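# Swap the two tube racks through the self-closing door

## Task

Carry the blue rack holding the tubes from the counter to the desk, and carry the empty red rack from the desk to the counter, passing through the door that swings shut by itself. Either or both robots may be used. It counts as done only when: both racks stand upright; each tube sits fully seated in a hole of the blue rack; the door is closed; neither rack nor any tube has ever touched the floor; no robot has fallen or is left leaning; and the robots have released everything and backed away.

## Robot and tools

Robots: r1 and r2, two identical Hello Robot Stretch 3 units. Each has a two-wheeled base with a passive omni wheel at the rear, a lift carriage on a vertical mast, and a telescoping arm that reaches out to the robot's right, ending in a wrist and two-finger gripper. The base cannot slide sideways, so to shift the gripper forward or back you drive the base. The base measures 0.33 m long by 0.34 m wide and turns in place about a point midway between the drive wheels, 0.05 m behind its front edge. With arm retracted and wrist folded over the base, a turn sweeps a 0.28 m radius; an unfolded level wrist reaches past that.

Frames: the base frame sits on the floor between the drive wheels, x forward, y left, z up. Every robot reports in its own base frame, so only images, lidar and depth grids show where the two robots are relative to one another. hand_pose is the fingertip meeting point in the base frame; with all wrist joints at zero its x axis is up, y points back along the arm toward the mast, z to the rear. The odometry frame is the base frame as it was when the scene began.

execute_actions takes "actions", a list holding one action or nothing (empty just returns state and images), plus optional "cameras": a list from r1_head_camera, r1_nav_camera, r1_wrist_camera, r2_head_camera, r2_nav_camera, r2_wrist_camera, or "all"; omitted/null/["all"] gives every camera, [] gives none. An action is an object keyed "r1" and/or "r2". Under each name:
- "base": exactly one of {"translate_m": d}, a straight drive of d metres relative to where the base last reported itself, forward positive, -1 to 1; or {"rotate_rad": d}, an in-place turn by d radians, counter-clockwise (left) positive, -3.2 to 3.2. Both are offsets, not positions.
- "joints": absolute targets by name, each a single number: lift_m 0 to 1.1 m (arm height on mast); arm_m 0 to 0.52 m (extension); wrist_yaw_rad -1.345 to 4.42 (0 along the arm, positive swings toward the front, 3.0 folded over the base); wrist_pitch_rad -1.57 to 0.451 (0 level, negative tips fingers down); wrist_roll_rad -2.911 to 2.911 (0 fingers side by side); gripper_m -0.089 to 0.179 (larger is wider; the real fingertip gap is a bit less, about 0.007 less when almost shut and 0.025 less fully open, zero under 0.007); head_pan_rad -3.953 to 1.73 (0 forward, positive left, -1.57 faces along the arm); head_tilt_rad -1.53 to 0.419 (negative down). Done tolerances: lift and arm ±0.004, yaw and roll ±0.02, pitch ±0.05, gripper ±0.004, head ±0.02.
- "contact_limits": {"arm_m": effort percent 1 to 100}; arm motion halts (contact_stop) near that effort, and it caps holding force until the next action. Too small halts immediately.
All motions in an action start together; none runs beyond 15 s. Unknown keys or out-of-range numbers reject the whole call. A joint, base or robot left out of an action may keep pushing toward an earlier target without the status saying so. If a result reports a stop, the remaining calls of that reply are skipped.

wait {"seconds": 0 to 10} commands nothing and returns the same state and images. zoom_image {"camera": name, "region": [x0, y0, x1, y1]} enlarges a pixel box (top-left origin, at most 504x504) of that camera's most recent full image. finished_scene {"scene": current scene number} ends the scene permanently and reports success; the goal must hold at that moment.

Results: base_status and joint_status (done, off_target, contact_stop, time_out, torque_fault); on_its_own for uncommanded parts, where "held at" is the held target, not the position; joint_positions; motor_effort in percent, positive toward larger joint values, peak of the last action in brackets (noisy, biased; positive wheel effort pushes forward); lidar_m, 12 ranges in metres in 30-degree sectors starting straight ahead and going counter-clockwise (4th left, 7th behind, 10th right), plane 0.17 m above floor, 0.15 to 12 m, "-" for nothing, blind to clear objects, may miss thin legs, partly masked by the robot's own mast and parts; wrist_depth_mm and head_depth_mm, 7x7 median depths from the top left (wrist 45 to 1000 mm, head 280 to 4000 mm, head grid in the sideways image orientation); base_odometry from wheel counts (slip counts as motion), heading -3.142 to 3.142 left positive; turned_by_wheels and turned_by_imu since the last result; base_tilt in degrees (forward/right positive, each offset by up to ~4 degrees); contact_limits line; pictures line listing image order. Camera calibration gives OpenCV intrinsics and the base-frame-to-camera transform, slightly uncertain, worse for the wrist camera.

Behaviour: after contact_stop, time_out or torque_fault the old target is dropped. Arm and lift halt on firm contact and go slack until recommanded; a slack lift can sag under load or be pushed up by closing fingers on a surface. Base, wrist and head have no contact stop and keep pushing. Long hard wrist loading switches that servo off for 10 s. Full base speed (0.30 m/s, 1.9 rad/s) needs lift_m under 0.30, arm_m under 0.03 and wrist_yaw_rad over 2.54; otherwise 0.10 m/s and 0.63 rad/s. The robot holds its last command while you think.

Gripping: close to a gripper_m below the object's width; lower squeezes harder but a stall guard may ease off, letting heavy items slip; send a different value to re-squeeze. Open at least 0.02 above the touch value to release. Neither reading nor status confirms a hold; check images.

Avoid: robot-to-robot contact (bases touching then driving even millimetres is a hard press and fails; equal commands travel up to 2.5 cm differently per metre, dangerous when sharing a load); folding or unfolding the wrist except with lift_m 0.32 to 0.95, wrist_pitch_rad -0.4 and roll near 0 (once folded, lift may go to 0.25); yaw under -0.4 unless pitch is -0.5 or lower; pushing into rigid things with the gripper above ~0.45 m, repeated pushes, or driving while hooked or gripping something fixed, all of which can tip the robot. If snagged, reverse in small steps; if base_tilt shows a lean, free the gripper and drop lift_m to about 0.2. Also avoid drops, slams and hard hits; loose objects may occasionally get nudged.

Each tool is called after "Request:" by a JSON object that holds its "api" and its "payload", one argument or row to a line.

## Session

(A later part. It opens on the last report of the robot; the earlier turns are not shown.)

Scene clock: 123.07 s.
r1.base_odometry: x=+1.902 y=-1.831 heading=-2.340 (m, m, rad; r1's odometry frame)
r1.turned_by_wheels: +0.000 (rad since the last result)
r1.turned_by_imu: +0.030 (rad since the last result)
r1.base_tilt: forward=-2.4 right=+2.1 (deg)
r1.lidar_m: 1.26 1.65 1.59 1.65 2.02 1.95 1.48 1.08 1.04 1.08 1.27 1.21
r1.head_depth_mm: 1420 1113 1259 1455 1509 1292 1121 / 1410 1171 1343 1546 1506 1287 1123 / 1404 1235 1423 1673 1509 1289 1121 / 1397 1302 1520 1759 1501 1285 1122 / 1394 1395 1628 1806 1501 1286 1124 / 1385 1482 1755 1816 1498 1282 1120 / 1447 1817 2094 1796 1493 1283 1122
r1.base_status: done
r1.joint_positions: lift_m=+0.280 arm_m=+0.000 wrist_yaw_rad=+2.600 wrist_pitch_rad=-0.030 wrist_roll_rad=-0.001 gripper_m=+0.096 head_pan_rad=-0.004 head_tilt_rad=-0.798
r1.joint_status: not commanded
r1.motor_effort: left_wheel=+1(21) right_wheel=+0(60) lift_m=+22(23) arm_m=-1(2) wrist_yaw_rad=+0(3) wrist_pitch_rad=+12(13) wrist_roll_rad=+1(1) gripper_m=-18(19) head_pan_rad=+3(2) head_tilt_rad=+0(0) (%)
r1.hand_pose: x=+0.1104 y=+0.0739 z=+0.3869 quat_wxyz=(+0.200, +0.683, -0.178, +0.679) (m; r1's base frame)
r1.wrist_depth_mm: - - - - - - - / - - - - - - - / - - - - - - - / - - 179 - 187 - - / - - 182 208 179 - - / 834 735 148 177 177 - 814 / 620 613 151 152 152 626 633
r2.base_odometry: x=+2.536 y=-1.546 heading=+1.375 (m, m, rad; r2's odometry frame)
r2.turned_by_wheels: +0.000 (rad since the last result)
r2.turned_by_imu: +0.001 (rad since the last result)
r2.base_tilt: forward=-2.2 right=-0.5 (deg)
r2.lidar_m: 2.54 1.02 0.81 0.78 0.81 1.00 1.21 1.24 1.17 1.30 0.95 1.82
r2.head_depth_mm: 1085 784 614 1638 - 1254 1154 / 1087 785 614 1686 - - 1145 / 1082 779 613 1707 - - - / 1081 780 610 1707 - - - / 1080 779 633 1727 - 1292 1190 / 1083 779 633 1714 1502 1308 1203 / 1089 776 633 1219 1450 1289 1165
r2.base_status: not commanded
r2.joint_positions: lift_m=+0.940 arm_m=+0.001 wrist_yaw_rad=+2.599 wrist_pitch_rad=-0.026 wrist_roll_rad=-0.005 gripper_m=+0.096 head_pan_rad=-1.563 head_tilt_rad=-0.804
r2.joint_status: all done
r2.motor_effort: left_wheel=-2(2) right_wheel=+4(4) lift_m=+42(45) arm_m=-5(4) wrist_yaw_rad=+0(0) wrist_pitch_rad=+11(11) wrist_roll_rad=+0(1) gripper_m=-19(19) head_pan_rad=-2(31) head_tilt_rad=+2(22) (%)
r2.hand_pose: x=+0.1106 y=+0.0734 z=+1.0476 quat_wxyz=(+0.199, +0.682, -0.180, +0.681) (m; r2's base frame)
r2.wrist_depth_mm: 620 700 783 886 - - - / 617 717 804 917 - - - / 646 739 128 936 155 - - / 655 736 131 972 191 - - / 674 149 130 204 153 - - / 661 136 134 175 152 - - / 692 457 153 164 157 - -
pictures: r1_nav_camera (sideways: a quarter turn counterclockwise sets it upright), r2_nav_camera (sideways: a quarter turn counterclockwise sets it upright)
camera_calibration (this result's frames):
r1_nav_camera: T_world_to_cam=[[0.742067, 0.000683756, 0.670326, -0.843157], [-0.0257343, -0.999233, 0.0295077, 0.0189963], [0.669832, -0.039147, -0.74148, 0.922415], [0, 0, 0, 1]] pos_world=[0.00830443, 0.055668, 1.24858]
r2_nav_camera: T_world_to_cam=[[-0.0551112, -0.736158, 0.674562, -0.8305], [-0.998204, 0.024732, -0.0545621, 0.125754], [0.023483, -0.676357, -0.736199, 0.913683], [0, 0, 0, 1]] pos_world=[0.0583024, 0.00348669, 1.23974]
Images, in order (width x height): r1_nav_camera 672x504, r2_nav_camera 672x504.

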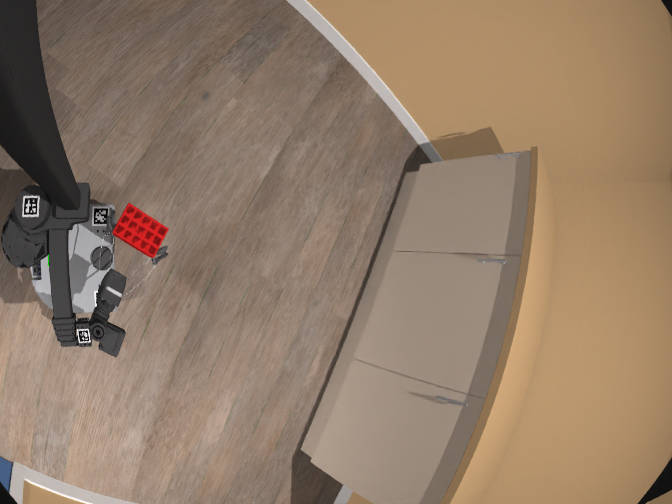

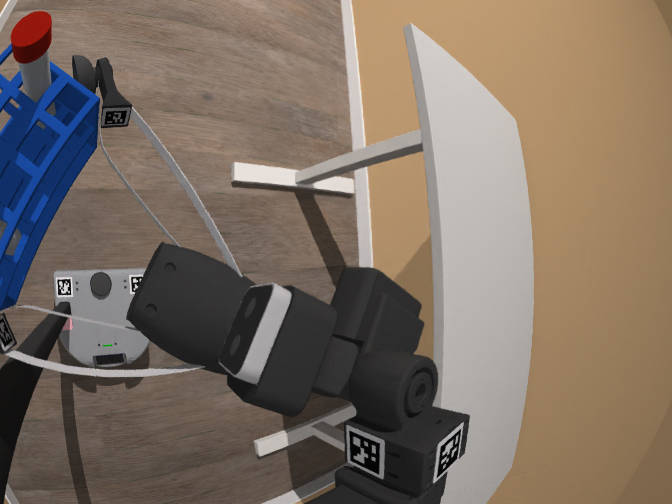

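Request:
{"api": "execute_actions", "payload": {
  "actions": [
    {"r1":{"base":{"translate_m":0.72}},"r2":{"joints":{"wrist_yaw_rad":0.0}}}
  ],
  "cameras": ["r2_wrist_camera"]
}}

Request:
{"api": "execute_actions", "payload": {
  "actions": [
    {"r1":{"base":{"rotate_rad":1.04},"joints":{"lift_m":0.9,"head_pan_rad":-1.57}},"r2":{"joints":{"arm_m":0.33}}}
  ],
  "cameras": ["r1_nav_camera","r2_head_camera","r2_wrist_camera"]
}}

Scene clock: 127.70 s.
r1.base_odometry: x=+1.401 y=-2.349 heading=-2.340 (m, m, rad; r1's odometry frame)
r1.turned_by_wheels: +0.000 (rad since the last result)
r1.turned_by_imu: +0.002 (rad since the last result)
r1.base_tilt: forward=-2.4 right=+2.1 (deg)
r1.lidar_m: 0.60 0.81 1.23 1.27 1.74 2.57 2.00 1.46 1.40 0.85 0.61 0.58
r1.head_depth_mm: 987 911 673 671 793 969 1125 / 1035 910 671 719 860 1073 1123 / 1091 905 695 773 941 1214 1122 / 1138 903 723 833 1037 1261 1125 / 1195 902 751 912 1156 1287 1121 / 1251 899 816 1003 1303 1285 1121 / 1341 898 889 1115 1431 1279 1118
r1.base_status: done
r1.joint_positions: lift_m=+0.280 arm_m=+0.000 wrist_yaw_rad=+2.600 wrist_pitch_rad=-0.030 wrist_roll_rad=-0.001 gripper_m=+0.096 head_pan_rad=-0.004 head_tilt_rad=-0.798
r1.joint_status: not commanded
r1.motor_effort: left_wheel=+0(7) right_wheel=+0(5) lift_m=+22(22) arm_m=+0(1) wrist_yaw_rad=+0(0) wrist_pitch_rad=+12(11) wrist_roll_rad=+1(1) gripper_m=-18(18) head_pan_rad=+2(2) head_tilt_rad=+0(0) (%)
r1.hand_pose: x=+0.1104 y=+0.0739 z=+0.3869 quat_wxyz=(+0.200, +0.683, -0.178, +0.679) (m; r1's base frame)
r1.wrist_depth_mm: - - - - - 865 576 / - - - - - 869 577 / - - - - - 874 583 / - - 179 - 186 861 580 / - - 182 208 178 768 576 / 827 735 148 177 176 - 612 / 615 624 151 152 152 634 588
r2.base_odometry: x=+2.536 y=-1.546 heading=+1.375 (m, m, rad; r2's odometry frame)
r2.turned_by_wheels: +0.000 (rad since the last result)
r2.turned_by_imu: +0.000 (rad since the last result)
r2.base_tilt: forward=-2.3 right=-0.5 (deg)
r2.lidar_m: 2.53 1.03 0.82 0.78 0.81 1.00 1.21 1.25 1.17 1.30 0.95 1.82
r2.head_depth_mm: 1079 784 635 1645 - - - / 1087 784 403 1692 - - 1139 / 1087 784 419 - - - 1134 / 1086 747 410 1712 1491 1316 1151 / 1080 783 634 1718 1530 1316 1147 / 1089 779 632 1722 1486 1314 1154 / 1090 777 631 1226 1474 1283 1152
r2.base_status: not commanded
r2.joint_positions: lift_m=+0.940 arm_m=+0.001 wrist_yaw_rad=+0.002 wrist_pitch_rad=-0.026 wrist_roll_rad=-0.005 gripper_m=+0.096 head_pan_rad=-1.563 head_tilt_rad=-0.804
r2.joint_status: all done
r2.motor_effort: left_wheel=-3(3) right_wheel=+4(4) lift_m=+43(43) arm_m=-5(4) wrist_yaw_rad=-2(2) wrist_pitch_rad=+11(10) wrist_roll_rad=+0(0) gripper_m=-18(19) head_pan_rad=-2(1) head_tilt_rad=+1(1) (%)
r2.hand_pose: x=-0.0210 y=-0.4010 z=+1.0476 quat_wxyz=(+0.709, +0.010, -0.705, -0.009) (m; r2's base frame)
r2.wrist_depth_mm: 990 992 973 990 999 - - / - - - - - - - / - - 127 - 157 - - / - 860 130 974 189 - - / 463 148 130 205 153 516 535 / 336 136 134 175 154 344 354 / - 224 153 163 156 - 540
pictures: r2_wrist_camera
camera_calibration (this result's frames):
r2_wrist_camera: T_world_to_cam=[[-0.998218, -0.00526097, 0.0594363, -0.0902092], [-0.0594918, 0.164393, -0.984599, 1.13466], [-0.00459097, -0.986381, -0.164413, -0.0655957], [0, 0, 0, 1]] pos_world=[-0.0228465, -0.251707, 1.11176]
Images, in order (width x height): r2_wrist_camera 644x364.

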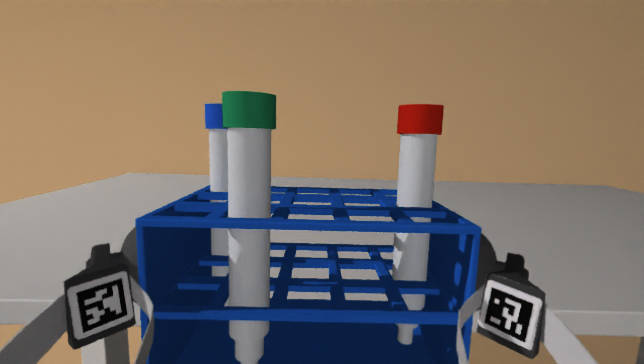

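Scene clock: 134.17 s.
r1.base_odometry: x=+1.401 y=-2.349 heading=-1.300 (m, m, rad; r1's odometry frame)
r1.turned_by_wheels: +1.040 (rad since the last result)
r1.turned_by_imu: +1.049 (rad since the last result)
r1.base_tilt: forward=-2.3 right=+2.2 (deg)
r1.lidar_m: 1.23 1.27 1.74 2.57 2.00 1.46 1.40 0.84 0.61 0.58 0.60 0.81
r1.head_depth_mm: 1011 912 671 753 - - 1123 / 1008 907 671 749 - - 1123 / 1010 904 670 749 868 - 1103 / 1007 904 668 746 - - - / 1009 898 669 742 863 1231 1165 / 1007 898 667 740 917 1210 1159 / 1005 895 664 736 912 1204 1121
r1.base_status: done
r1.joint_positions: lift_m=+0.900 arm_m=+0.000 wrist_yaw_rad=+2.600 wrist_pitch_rad=-0.030 wrist_roll_rad=-0.001 gripper_m=+0.096 head_pan_rad=-1.563 head_tilt_rad=-0.798
r1.joint_status: all done
r1.motor_effort: left_wheel=-2(5) right_wheel=+3(7) lift_m=+24(25) arm_m=-1(1) wrist_yaw_rad=+0(0) wrist_pitch_rad=+12(12) wrist_roll_rad=+1(1) gripper_m=-19(18) head_pan_rad=-4(46) head_tilt_rad=+0(0) (%)
r1.hand_pose: x=+0.1104 y=+0.0739 z=+1.0068 quat_wxyz=(+0.200, +0.683, -0.178, +0.679) (m; r1's base frame)
r1.wrist_depth_mm: - - - - - - 898 / - - - - - - 918 / - - - - - - 947 / - - 179 - 186 - 936 / - - 182 207 179 - 986 / - - 148 177 176 - 983 / - - 151 152 152 - 959
r2.base_odometry: x=+2.536 y=-1.546 heading=+1.375 (m, m, rad; r2's odometry frame)
r2.turned_by_wheels: +0.000 (rad since the last result)
r2.turned_by_imu: +0.001 (rad since the last result)
r2.base_tilt: forward=-2.2 right=-0.4 (deg)
r2.lidar_m: 2.54 1.02 0.82 0.78 0.81 1.00 1.21 1.25 1.17 1.30 0.95 1.82
r2.head_depth_mm: 1084 - 613 1688 1532 1319 1155 / 1074 - 593 1687 1547 1319 1150 / 1096 - 591 1686 1540 1320 1147 / 1075 698 610 1698 1530 1318 1160 / 1084 781 635 1705 1521 1315 1148 / 1089 781 632 1717 1490 1308 1150 / 1090 777 633 1218 1460 1300 1157
r2.base_status: not commanded
r2.joint_positions: lift_m=+0.940 arm_m=+0.330 wrist_yaw_rad=+0.000 wrist_pitch_rad=-0.026 wrist_roll_rad=-0.005 gripper_m=+0.096 head_pan_rad=-1.563 head_tilt_rad=-0.803
r2.joint_status: all done
r2.motor_effort: left_wheel=-3(3) right_wheel=+4(4) lift_m=+43(43) arm_m=+3(3) wrist_yaw_rad=+0(1) wrist_pitch_rad=+11(12) wrist_roll_rad=+1(0) gripper_m=-19(19) head_pan_rad=-3(2) head_tilt_rad=+2(1) (%)
r2.hand_pose: x=-0.0214 y=-0.7303 z=+1.0476 quat_wxyz=(+0.709, +0.010, -0.705, -0.009) (m; r2's base frame)
r2.wrist_depth_mm: 663 694 681 684 691 687 685 / 701 694 685 712 695 696 721 / 708 711 128 714 157 710 732 / 722 722 131 726 190 743 721 / 464 148 130 205 152 510 529 / 332 136 134 176 153 345 349 / 229 188 153 163 157 234 265
pictures: r1_nav_camera (sideways: a quarter turn counterclockwise sets it upright), r2_head_camera (sideways: a quarter turn clockwise sets it upright), r2_wrist_camera
camera_calibration (this result's frames):
r1_nav_camera: T_world_to_cam=[[0.00967156, -0.742004, 0.670326, -0.838689], [-0.999472, 0.0136297, 0.0295077, 0.0249361], [-0.0310312, -0.670257, -0.74148, 0.926691], [0, 0, 0, 1]] pos_world=[0.0617907, -0.00153, 1.24858]
r2_head_camera: T_world_to_cam=[[-0.0612537, 0.682837, -0.727999, 0.960779], [0.997505, 0.067526, -0.0205929, 0.019733], [0.0350972, -0.727444, -0.685269, 0.849204], [0, 0, 0, 1]] pos_world=[0.00936278, -0.0396394, 1.28179]
r2_wrist_camera: T_world_to_cam=[[-0.998225, -0.00370038, 0.0594363, -0.0912006], [-0.0592348, 0.164487, -0.984599, 1.18883], [-0.0061331, -0.986372, -0.164414, -0.39036], [0, 0, 0, 1]] pos_world=[-0.0230126, -0.580925, 1.11176]
Images, in order (width x height): r1_nav_camera 672x504, r2_head_camera 896x504, r2_wrist_camera 644x364.

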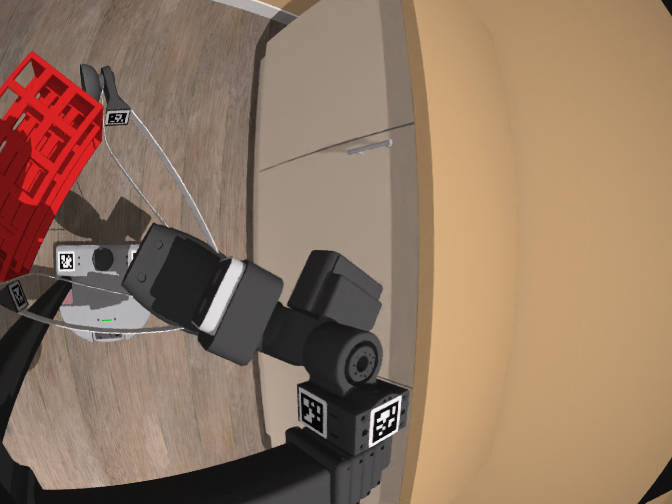

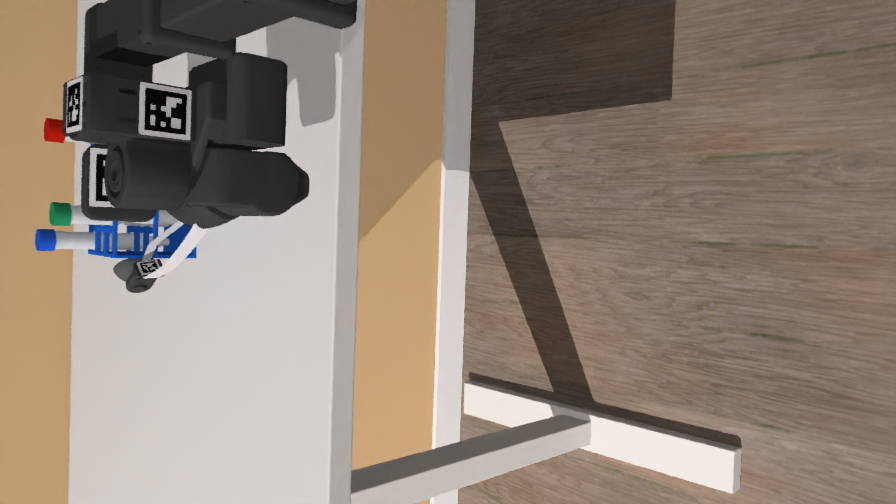

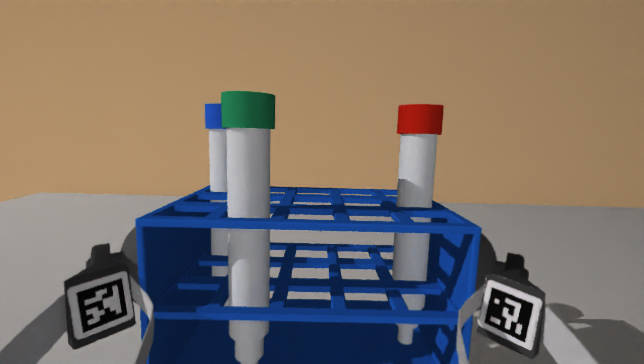

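Request:
{"api": "execute_actions", "payload": {
  "actions": [
    {"r1":{"joints":{"wrist_yaw_rad":0.0}},"r2":{"joints":{"lift_m":0.893}}}
  ],
  "cameras": []
}}

Request:
{"api": "execute_actions", "payload": {
  "actions": [
    {"r1":{"joints":{"arm_m":0.35}},"r2":{"joints":{"lift_m":0.887}}}
  ],
  "cameras": ["r1_wrist_camera","r2_wrist_camera"]
}}

Scene clock: 136.70 s.
r1.base_odometry: x=+1.401 y=-2.349 heading=-1.300 (m, m, rad; r1's odometry frame)
r1.turned_by_wheels: +0.000 (rad since the last result)
r1.turned_by_imu: +0.000 (rad since the last result)
r1.base_tilt: forward=-2.3 right=+2.2 (deg)
r1.lidar_m: 1.23 1.27 1.74 2.57 2.00 1.46 1.40 0.85 0.61 0.58 0.60 0.81
r1.head_depth_mm: 1008 908 672 757 - - - / 1009 904 671 762 - - 1066 / 1010 903 669 438 - - 1102 / 1006 903 669 445 - 1235 1102 / 1006 898 667 763 922 1232 1118 / 1010 898 667 741 917 1206 1121 / 1005 897 666 737 912 1206 1118
r1.base_status: not commanded
r1.joint_positions: lift_m=+0.900 arm_m=+0.000 wrist_yaw_rad=+0.003 wrist_pitch_rad=-0.030 wrist_roll_rad=-0.001 gripper_m=+0.096 head_pan_rad=-1.563 head_tilt_rad=-0.798
r1.joint_status: all done
r1.motor_effort: left_wheel=-2(2) right_wheel=+2(2) lift_m=+24(24) arm_m=-2(0) wrist_yaw_rad=-2(5) wrist_pitch_rad=+12(11) wrist_roll_rad=+1(1) gripper_m=-19(18) head_pan_rad=-3(3) head_tilt_rad=+0(0) (%)
r1.hand_pose: x=-0.0208 y=-0.4004 z=+1.0068 quat_wxyz=(+0.708, +0.012, -0.706, -0.010) (m; r1's base frame)
r1.wrist_depth_mm: 886 885 870 865 867 879 845 / 924 917 903 897 893 891 884 / 939 955 959 937 937 928 908 / 653 669 179 598 186 696 700 / 395 353 182 207 178 410 415 / 347 383 148 177 176 - 346 / 387 392 151 152 152 388 386
r2.base_odometry: x=+2.536 y=-1.546 heading=+1.375 (m, m, rad; r2's odometry frame)
r2.turned_by_wheels: +0.000 (rad since the last result)
r2.turned_by_imu: +0.000 (rad since the last result)
r2.base_tilt: forward=-2.2 right=-0.6 (deg)
r2.lidar_m: 2.54 1.02 0.82 0.78 0.81 1.00 1.21 1.25 1.17 1.30 0.95 1.82
r2.head_depth_mm: 1090 864 - 1719 1528 1319 1150 / 1082 792 1077 1686 1536 1313 1153 / 1080 - - 1687 1540 1319 1157 / 1079 700 610 1711 1527 1324 1153 / 1083 781 630 1720 1525 1316 1156 / 1083 779 635 1719 1493 1314 1155 / 1089 776 632 1230 1458 1285 1155
r2.base_status: not commanded
r2.joint_positions: lift_m=+0.893 arm_m=+0.330 wrist_yaw_rad=+0.000 wrist_pitch_rad=-0.026 wrist_roll_rad=-0.005 gripper_m=+0.096 head_pan_rad=-1.563 head_tilt_rad=-0.803
r2.joint_status: all done
r2.motor_effort: left_wheel=-3(2) right_wheel=+4(4) lift_m=+24(35) arm_m=+3(3) wrist_yaw_rad=+0(0) wrist_pitch_rad=+11(11) wrist_roll_rad=+0(0) gripper_m=-19(19) head_pan_rad=-4(2) head_tilt_rad=+2(2) (%)
r2.hand_pose: x=-0.0214 y=-0.7303 z=+1.0013 quat_wxyz=(+0.709, +0.010, -0.705, -0.009) (m; r2's base frame)
r2.wrist_depth_mm: 675 675 670 668 676 690 685 / 696 684 697 695 684 708 720 / 717 720 128 733 157 733 731 / 586 608 132 653 186 739 744 / 325 148 129 202 153 363 378 / 240 136 134 175 153 246 246 / - 155 153 162 157 165 188
pictures: none
No camera images: the call's "cameras" was empty. Leave "cameras" out to get every camera's image.

Scene clock: 140.47 s.
r1.base_odometry: x=+1.401 y=-2.349 heading=-1.300 (m, m, rad; r1's odometry frame)
r1.turned_by_wheels: +0.000 (rad since the last result)
r1.turned_by_imu: +0.001 (rad since the last result)
r1.base_tilt: forward=-2.2 right=+2.2 (deg)
r1.lidar_m: 1.23 1.28 1.74 2.57 2.00 1.46 1.40 0.84 0.61 0.58 0.60 0.81
r1.head_depth_mm: 1007 957 - - 973 1235 1122 / 1008 1086 645 752 932 1238 1122 / 1007 - 647 747 930 1241 1127 / 1009 747 645 746 926 1237 1119 / 1007 856 667 742 920 1233 1121 / 1008 899 666 740 918 1207 1120 / 1006 894 667 736 911 1205 1118
r1.base_status: not commanded
r1.joint_positions: lift_m=+0.900 arm_m=+0.350 wrist_yaw_rad=+0.001 wrist_pitch_rad=-0.030 wrist_roll_rad=-0.001 gripper_m=+0.096 head_pan_rad=-1.563 head_tilt_rad=-0.798
r1.joint_status: all done
r1.motor_effort: left_wheel=-1(2) right_wheel=+2(3) lift_m=+24(24) arm_m=+2(2) wrist_yaw_rad=-2(2) wrist_pitch_rad=+12(11) wrist_roll_rad=+1(1) gripper_m=-18(19) head_pan_rad=-3(3) head_tilt_rad=+0(0) (%)
r1.hand_pose: x=-0.0212 y=-0.7500 z=+1.0068 quat_wxyz=(+0.708, +0.011, -0.706, -0.011) (m; r1's base frame)
r1.wrist_depth_mm: 557 556 558 553 552 544 541 / 586 580 572 576 569 571 564 / 605 601 605 593 593 585 586 / 624 622 179 612 186 604 604 / 390 349 183 207 178 406 406 / 296 259 148 177 177 - 289 / 209 218 150 152 152 222 222
r2.base_odometry: x=+2.536 y=-1.546 heading=+1.375 (m, m, rad; r2's odometry frame)
r2.turned_by_wheels: +0.000 (rad since the last result)
r2.turned_by_imu: +0.000 (rad since the last result)
r2.base_tilt: forward=-2.2 right=-0.5 (deg)
r2.lidar_m: 2.54 1.03 0.81 0.78 0.81 1.00 1.21 1.25 1.17 1.30 0.95 1.82
r2.head_depth_mm: 1085 865 - 1704 1532 1311 1158 / 1081 862 659 1697 1537 1322 1153 / 1080 - - 1698 1535 1315 1157 / 1076 707 611 1710 1515 1318 1157 / 1082 778 633 1724 1522 1327 1148 / 1090 780 631 1729 1484 1308 1152 / 1088 777 634 1225 1457 1294 1157
r2.base_status: not commanded
r2.joint_positions: lift_m=+0.887 arm_m=+0.330 wrist_yaw_rad=+0.000 wrist_pitch_rad=-0.008 wrist_roll_rad=-0.005 gripper_m=+0.096 head_pan_rad=-1.563 head_tilt_rad=-0.803
r2.joint_status: all done
r2.motor_effort: left_wheel=-3(3) right_wheel=+4(4) lift_m=+22(26) arm_m=+3(4) wrist_yaw_rad=+0(0) wrist_pitch_rad=+4(11) wrist_roll_rad=+0(0) gripper_m=-19(19) head_pan_rad=-3(2) head_tilt_rad=+1(2) (%)
r2.hand_pose: x=-0.0214 y=-0.7308 z=+0.9999 quat_wxyz=(+0.709, +0.003, -0.705, -0.003) (m; r2's base frame)
r2.wrist_depth_mm: 674 679 674 678 681 693 701 / 705 687 698 691 696 704 697 / 707 714 128 718 157 732 728 / 650 655 131 718 186 738 739 / 330 148 129 202 152 370 383 / 239 136 133 175 152 245 249 / - 154 153 162 157 163 184
pictures: r1_wrist_camera, r2_wrist_camera
camera_calibration (this result's frames):
r1_wrist_camera: T_world_to_cam=[[-0.999618, 0.00492685, 0.0272059, -0.0499295], [-0.0252442, 0.238702, -0.970765, 1.17607], [-0.0112769, -0.97108, -0.238486, -0.327679], [0, 0, 0, 1]] pos_world=[-0.0239167, -0.598687, 1.0649]
r2_wrist_camera: T_world_to_cam=[[-0.998225, -0.00266036, 0.0594878, -0.0876567], [-0.0592306, 0.147246, -0.987325, 1.13204], [-0.00613269, -0.989096, -0.147142, -0.417961], [0, 0, 0, 1]] pos_world=[-0.0230127, -0.580326, 1.06141]
Images, in order (width x height): r1_wrist_camera 644x364, r2_wrist_camera 644x364.

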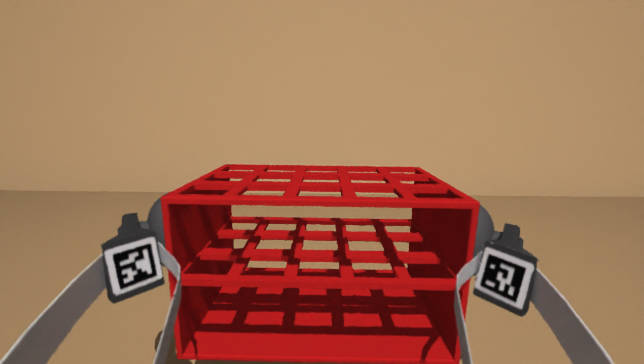

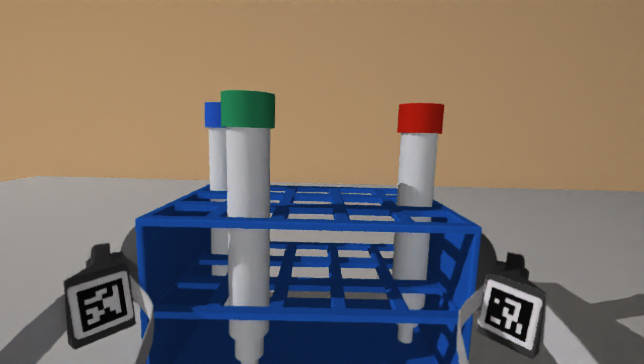

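Blue rack is down; desk sits about 0.042 m above the counter, so red lands near lift 0.848.

Request:
{"api": "execute_actions", "payload": {
  "actions": [
    {"r1":{"joints":{"lift_m":0.849}},"r2":{"joints":{"gripper_m":0.179,"lift_m":0.892}}}
  ],
  "cameras": []
}}

Request:
{"api": "execute_actions", "payload": {
  "actions": [
    {"r1":{"joints":{"gripper_m":0.179}},"r2":{"joints":{"arm_m":0.15}}}
  ],
  "cameras": ["r1_wrist_camera","r2_wrist_camera"]
}}

Request:
{"api": "execute_actions", "payload": {
  "actions": [
    {"r1":{"joints":{"arm_m":0.0}},"r2":{"joints":{"arm_m":0.0,"head_pan_rad":1.4,"head_tilt_rad":-0.5}}}
  ]
}}

Scene clock: 142.13 s.
r1.base_odometry: x=+1.401 y=-2.349 heading=-1.300 (m, m, rad; r1's odometry frame)
r1.turned_by_wheels: +0.000 (rad since the last result)
r1.turned_by_imu: +0.000 (rad since the last result)
r1.base_tilt: forward=-2.4 right=+2.1 (deg)
r1.lidar_m: 1.23 1.27 1.74 2.58 2.00 1.46 1.40 0.84 0.61 0.58 0.60 0.81
r1.head_depth_mm: 1006 908 698 - - 1255 1106 / 1008 953 - 759 931 1236 1123 / 1005 952 - 747 929 1236 1122 / 1007 948 645 746 923 1236 1125 / 1007 899 667 742 922 1236 1124 / 1007 897 667 740 919 1208 1120 / 1008 899 664 736 911 1209 1118
r1.base_status: not commanded
r1.joint_positions: lift_m=+0.849 arm_m=+0.350 wrist_yaw_rad=+0.001 wrist_pitch_rad=-0.019 wrist_roll_rad=-0.002 gripper_m=+0.096 head_pan_rad=-1.563 head_tilt_rad=-0.798
r1.joint_status: all done
r1.motor_effort: left_wheel=-2(1) right_wheel=+2(2) lift_m=+19(21) arm_m=+2(2) wrist_yaw_rad=-1(2) wrist_pitch_rad=+7(11) wrist_roll_rad=+1(1) gripper_m=-18(19) head_pan_rad=-3(3) head_tilt_rad=+0(0) (%)
r1.hand_pose: x=-0.0212 y=-0.7504 z=+0.9590 quat_wxyz=(+0.708, +0.007, -0.706, -0.007) (m; r1's base frame)
r1.wrist_depth_mm: 567 562 555 557 548 545 546 / 590 585 577 568 575 565 562 / 620 602 600 598 596 590 579 / 470 475 162 178 182 502 507 / 277 248 181 263 178 291 292 / 209 183 164 176 176 - 203 / 146 153 150 152 152 156 157
r2.base_odometry: x=+2.536 y=-1.546 heading=+1.375 (m, m, rad; r2's odometry frame)
r2.turned_by_wheels: +0.000 (rad since the last result)
r2.turned_by_imu: +0.000 (rad since the last result)
r2.base_tilt: forward=-2.2 right=-0.5 (deg)
r2.lidar_m: 2.54 1.03 0.82 0.78 0.81 1.00 1.21 1.25 1.17 1.30 0.95 1.82
r2.head_depth_mm: 1083 863 - 1712 1529 1315 1155 / 1081 859 1076 1685 1532 1318 1158 / 1078 - - 1707 1544 1311 1149 / 1073 707 612 1699 1522 1315 1157 / 1082 781 634 1725 1518 1311 1158 / 1082 778 634 1729 1490 1310 1150 / 1097 777 632 1224 1451 1284 1153
r2.base_status: not commanded
r2.joint_positions: lift_m=+0.892 arm_m=+0.330 wrist_yaw_rad=+0.000 wrist_pitch_rad=-0.020 wrist_roll_rad=-0.005 gripper_m=+0.179 head_pan_rad=-1.563 head_tilt_rad=-0.803
r2.joint_status: all done
r2.motor_effort: left_wheel=-4(3) right_wheel=+4(4) lift_m=+43(47) arm_m=+3(4) wrist_yaw_rad=+0(0) wrist_pitch_rad=+9(9) wrist_roll_rad=+0(0) gripper_m=+1(87) head_pan_rad=-3(4) head_tilt_rad=+1(2) (%)
r2.hand_pose: x=-0.0214 y=-0.7304 z=+1.0010 quat_wxyz=(+0.709, +0.008, -0.705, -0.007) (m; r2's base frame)
r2.wrist_depth_mm: 667 671 681 671 678 690 679 / 699 691 674 692 695 695 712 / 716 724 124 716 698 711 744 / 604 617 175 685 188 724 743 / 328 142 129 142 145 367 376 / - 138 147 174 153 225 249 / - 157 154 164 157 172 195
pictures: none
No camera images: the call's "cameras" was empty. Leave "cameras" out to get every camera's image.

Scene clock: 144.70 s.
r1.base_odometry: x=+1.401 y=-2.349 heading=-1.300 (m, m, rad; r1's odometry frame)
r1.turned_by_wheels: +0.000 (rad since the last result)
r1.turned_by_imu: +0.000 (rad since the last result)
r1.base_tilt: forward=-2.3 right=+2.1 (deg)
r1.lidar_m: 1.23 1.27 1.74 2.57 2.00 1.46 1.40 0.84 0.61 0.58 0.60 0.81
r1.head_depth_mm: 1007 908 699 - - 1246 1101 / 1008 951 - 761 935 1235 1127 / 1007 978 - 746 929 1235 1120 / 1009 947 645 746 923 1236 1122 / 1009 900 667 743 920 1236 1121 / 1006 899 666 740 918 1208 1119 / 1004 896 666 737 911 1205 1116
r1.base_status: not commanded
r1.joint_positions: lift_m=+0.849 arm_m=+0.350 wrist_yaw_rad=+0.001 wrist_pitch_rad=-0.019 wrist_roll_rad=-0.002 gripper_m=+0.179 head_pan_rad=-1.563 head_tilt_rad=-0.798
r1.joint_status: all done
r1.motor_effort: left_wheel=-2(2) right_wheel=+2(2) lift_m=+19(19) arm_m=+2(3) wrist_yaw_rad=+0(1) wrist_pitch_rad=+7(7) wrist_roll_rad=+1(1) gripper_m=+1(85) head_pan_rad=-4(3) head_tilt_rad=+0(0) (%)
r1.hand_pose: x=-0.0212 y=-0.7504 z=+0.9590 quat_wxyz=(+0.708, +0.007, -0.706, -0.007) (m; r1's base frame)
r1.wrist_depth_mm: 565 559 560 554 544 544 542 / 580 578 580 573 570 561 563 / 610 604 597 595 590 585 579 / 464 471 163 177 179 498 502 / 289 240 180 264 178 287 291 / - 187 148 175 175 181 209 / 152 150 150 152 151 156 156
r2.base_odometry: x=+2.536 y=-1.546 heading=+1.375 (m, m, rad; r2's odometry frame)
r2.turned_by_wheels: +0.000 (rad since the last result)
r2.turned_by_imu: +0.000 (rad since the last result)
r2.base_tilt: forward=-2.3 right=-0.5 (deg)
r2.lidar_m: 2.54 1.03 0.81 0.78 0.81 1.00 1.20 1.25 1.17 1.30 0.95 1.82
r2.head_depth_mm: 1078 784 637 - 1503 1328 1158 / 1082 752 638 - 1484 1318 1155 / 1084 711 - - 1480 1323 1156 / 1086 705 610 1711 1522 1310 1152 / 1082 779 634 1707 1531 1320 1153 / 1089 778 634 1717 1499 1313 1148 / 1086 777 631 1223 1455 1297 1153
r2.base_status: not commanded
r2.joint_positions: lift_m=+0.892 arm_m=+0.150 wrist_yaw_rad=+0.000 wrist_pitch_rad=-0.020 wrist_roll_rad=-0.005 gripper_m=+0.179 head_pan_rad=-1.563 head_tilt_rad=-0.803
r2.joint_status: all done
r2.motor_effort: left_wheel=-3(3) right_wheel=+4(4) lift_m=+43(42) arm_m=-5(5) wrist_yaw_rad=+0(0) wrist_pitch_rad=+8(9) wrist_roll_rad=+1(0) gripper_m=+0(0) head_pan_rad=-2(3) head_tilt_rad=+2(1) (%)
r2.hand_pose: x=-0.0214 y=-0.5509 z=+1.0011 quat_wxyz=(+0.709, +0.007, -0.705, -0.007) (m; r2's base frame)
r2.wrist_depth_mm: 869 851 863 866 844 832 876 / 852 851 842 867 879 870 867 / 887 868 894 879 908 870 900 / 611 639 552 323 716 786 817 / 332 336 340 339 359 375 381 / - 229 231 235 238 244 251 / - 174 175 176 179 175 196
pictures: r1_wrist_camera, r2_wrist_camera
camera_calibration (this result's frames):
r1_wrist_camera: T_world_to_cam=[[-0.999593, 0.00521233, 0.0280436, -0.0492138], [-0.0261204, 0.227739, -0.973372, 1.12398], [-0.0114602, -0.973708, -0.227511, -0.351925], [0, 0, 0, 1]] pos_world=[-0.0238681, -0.59839, 1.01536]
r2_wrist_camera: T_world_to_cam=[[-0.998226, -0.00326902, 0.0594552, -0.0875765], [-0.0592202, 0.15866, -0.985556, 1.11133], [-0.00621137, -0.987328, -0.158572, -0.227491], [0, 0, 0, 1]] pos_world=[-0.0230211, -0.401218, 1.06441]
Images, in order (width x height): r1_wrist_camera 644x364, r2_wrist_camera 644x364.

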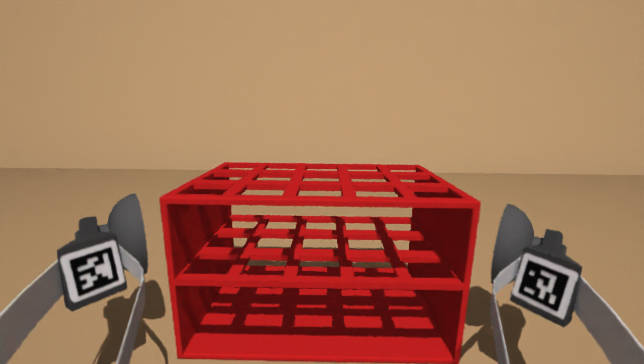

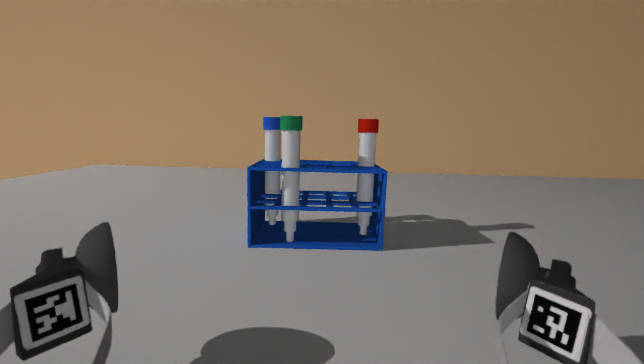

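Scene clock: 148.47 s.
r1.base_odometry: x=+1.401 y=-2.349 heading=-1.300 (m, m, rad; r1's odometry frame)
r1.turned_by_wheels: +0.000 (rad since the last result)
r1.turned_by_imu: +0.001 (rad since the last result)
r1.base_tilt: forward=-2.3 right=+2.1 (deg)
r1.lidar_m: 1.22 1.27 1.74 2.57 2.00 1.46 1.40 0.84 0.61 0.58 0.60 0.81
r1.head_depth_mm: 1012 910 674 753 910 - - / 1008 905 670 750 902 - - / 1009 901 669 749 - - 1086 / 1008 820 668 745 - 1249 1099 / 1007 899 668 734 920 1237 1119 / 1008 901 668 741 916 1212 1120 / 1008 895 666 737 912 1208 1118
r1.base_status: not commanded
r1.joint_positions: lift_m=+0.849 arm_m=+0.000 wrist_yaw_rad=+0.001 wrist_pitch_rad=-0.019 wrist_roll_rad=-0.002 gripper_m=+0.179 head_pan_rad=-1.563 head_tilt_rad=-0.798
r1.joint_status: all done
r1.motor_effort: left_wheel=-1(2) right_wheel=+2(3) lift_m=+19(20) arm_m=-4(3) wrist_yaw_rad=+0(1) wrist_pitch_rad=+7(7) wrist_roll_rad=+1(1) gripper_m=+0(1) head_pan_rad=-3(4) head_tilt_rad=+0(0) (%)
r1.hand_pose: x=-0.0213 y=-0.4011 z=+0.9590 quat_wxyz=(+0.708, +0.007, -0.706, -0.007) (m; r1's base frame)
r1.wrist_depth_mm: 896 899 878 880 867 863 852 / 930 928 918 904 909 895 878 / 937 940 943 934 930 922 916 / 476 483 488 483 504 510 521 / 337 335 333 335 334 334 332 / - 374 372 372 370 371 368 / 388 386 386 387 385 389 385
r2.base_odometry: x=+2.536 y=-1.546 heading=+1.375 (m, m, rad; r2's odometry frame)
r2.turned_by_wheels: +0.000 (rad since the last result)
r2.turned_by_imu: +0.000 (rad since the last result)
r2.base_tilt: forward=-2.3 right=-0.5 (deg)
r2.lidar_m: 2.54 1.02 0.81 0.78 0.81 1.00 1.21 1.24 1.17 1.30 0.95 1.82
r2.head_depth_mm: 681 737 807 880 989 1116 1236 / 667 724 790 871 972 1095 1250 / 662 713 778 854 950 1067 1210 / 651 701 764 842 928 1043 1186 / 640 693 754 825 911 1022 1165 / 635 683 742 816 899 1001 1129 / 625 675 732 798 880 978 1103
r2.base_status: not commanded
r2.joint_positions: lift_m=+0.892 arm_m=+0.001 wrist_yaw_rad=+0.000 wrist_pitch_rad=-0.020 wrist_roll_rad=-0.005 gripper_m=+0.179 head_pan_rad=+1.393 head_tilt_rad=-0.507
r2.joint_status: all done
r2.motor_effort: left_wheel=-2(3) right_wheel=+4(4) lift_m=+42(42) arm_m=-4(6) wrist_yaw_rad=+0(0) wrist_pitch_rad=+9(9) wrist_roll_rad=+1(0) gripper_m=+0(0) head_pan_rad=+2(29) head_tilt_rad=+3(25) (%)
r2.hand_pose: x=-0.0214 y=-0.4012 z=+1.0011 quat_wxyz=(+0.709, +0.007, -0.705, -0.007) (m; r2's base frame)
r2.wrist_depth_mm: 961 963 968 969 - - - / - - - - - - - / - - - - - - - / 619 626 668 491 747 788 819 / 330 342 342 353 363 378 384 / - - - - - 295 294 / - - - - - - -
pictures: r1_head_camera (sideways: a quarter turn clockwise sets it upright), r1_nav_camera (sideways: a quarter turn counterclockwise sets it upright), r1_wrist_camera, r2_head_camera (sideways: a quarter turn clockwise sets it upright), r2_nav_camera (sideways: a quarter turn counterclockwise sets it upright), r2_wrist_camera
camera_calibration (this result's frames):
r1_head_camera: T_world_to_cam=[[-0.0069785, 0.683844, -0.729595, 0.96629], [0.999786, 0.0189848, 0.00823149, -0.0103379], [0.0194803, -0.729381, -0.68383, 0.845824], [0, 0, 0, 1]] pos_world=[0.000602094, -0.0436679, 1.28349]
r1_nav_camera: T_world_to_cam=[[0.00950261, -0.742006, 0.670326, -0.838688], [-0.999468, 0.0138573, 0.0295077, 0.0249361], [-0.0311838, -0.67025, -0.74148, 0.926692], [0, 0, 0, 1]] pos_world=[0.0617903, -0.00154268, 1.24858]
r1_wrist_camera: T_world_to_cam=[[-0.999592, 0.00542169, 0.0280436, -0.0510038], [-0.0260727, 0.227745, -0.973372, 1.04443], [-0.0116641, -0.973706, -0.227511, -0.0118203], [0, 0, 0, 1]] pos_world=[-0.0238899, -0.249096, 1.01536]
r2_head_camera: T_world_to_cam=[[-0.0229562, -0.444063, -0.895701, 1.17919], [-0.991304, 0.126233, -0.0371763, 0.0534657], [0.129576, 0.887059, -0.443099, 0.533568], [0, 0, 0, 1]] pos_world=[0.010933, 0.0435796, 1.29461]
r2_nav_camera: T_world_to_cam=[[0.149662, 0.487841, 0.860007, -1.07348], [0.979508, -0.191717, -0.0617064, 0.123014], [0.134775, 0.851619, -0.506537, 0.614251], [0, 0, 0, 1]] pos_world=[-0.0426199, 0.0241616, 1.24193]
r2_wrist_camera: T_world_to_cam=[[-0.998226, -0.00321848, 0.0594554, -0.08708], [-0.0592127, 0.1586, -0.985566, 1.08758], [-0.00625757, -0.987338, -0.158509, -0.0797598], [0, 0, 0, 1]] pos_world=[-0.023026, -0.25152, 1.06442]
Images, in order (width x height): r1_head_camera 896x504, r1_nav_camera 672x504, r1_wrist_camera 644x364, r2_head_camera 896x504, r2_nav_camera 672x504, r2_wrist_camera 644x364.

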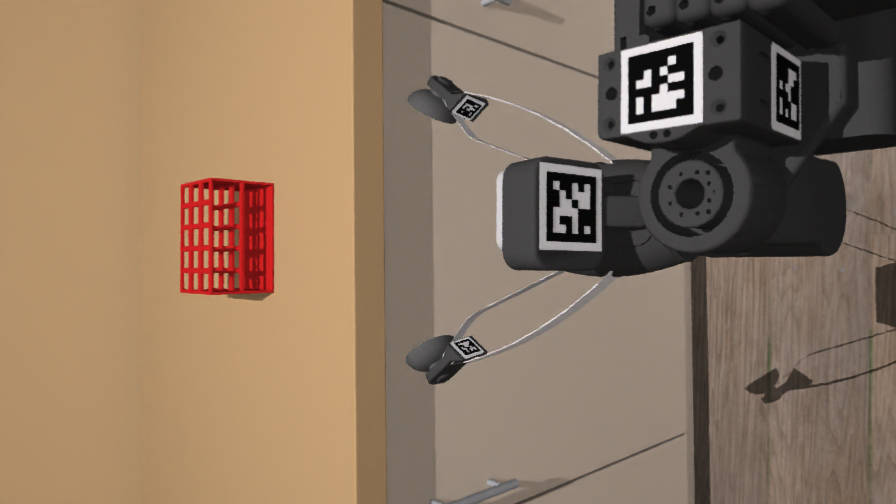

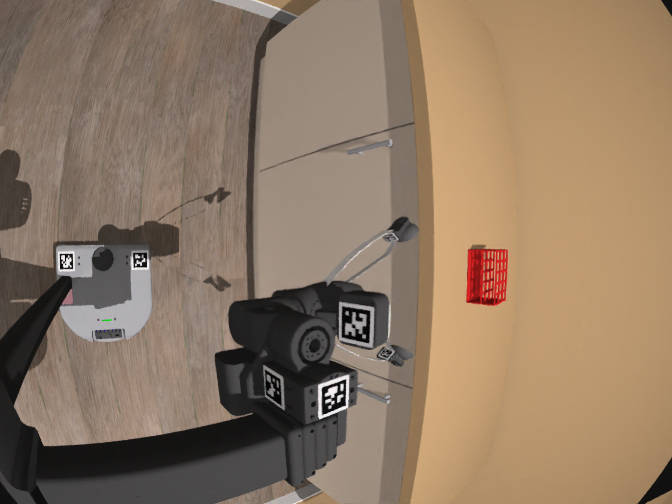

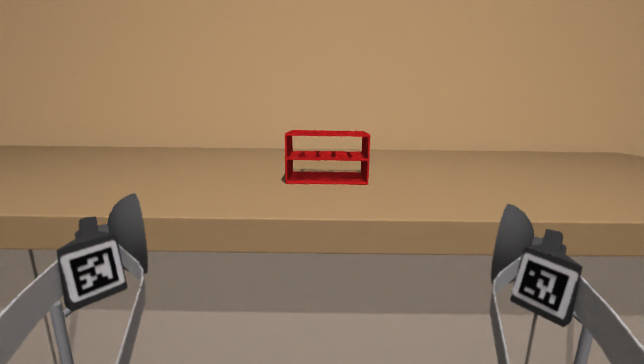

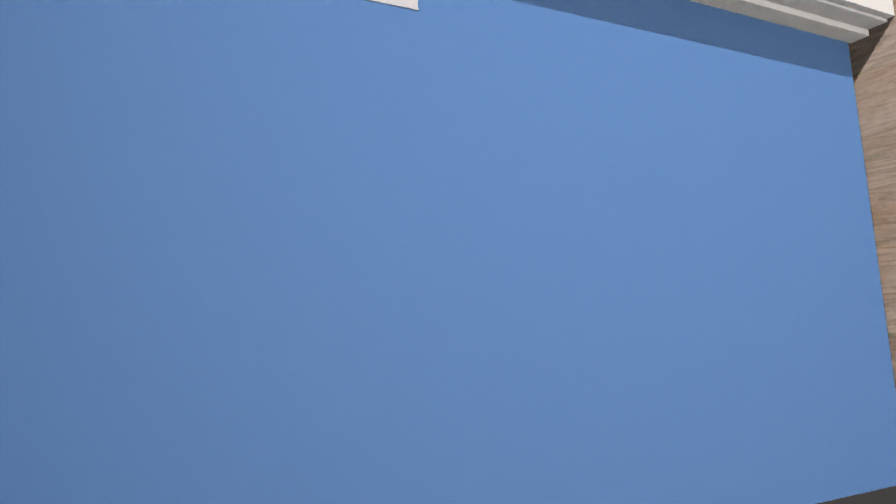

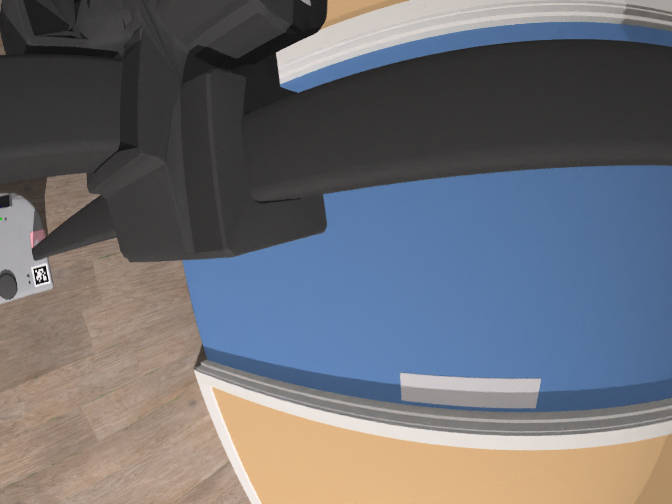

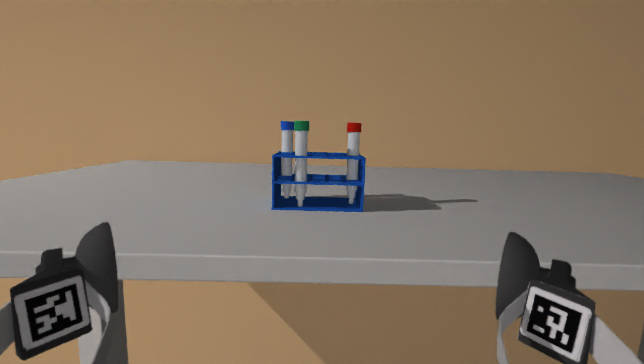

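Request:
{"api": "finished_scene", "payload": {
  "scene": 1
}}

The scene is finished: the task was done.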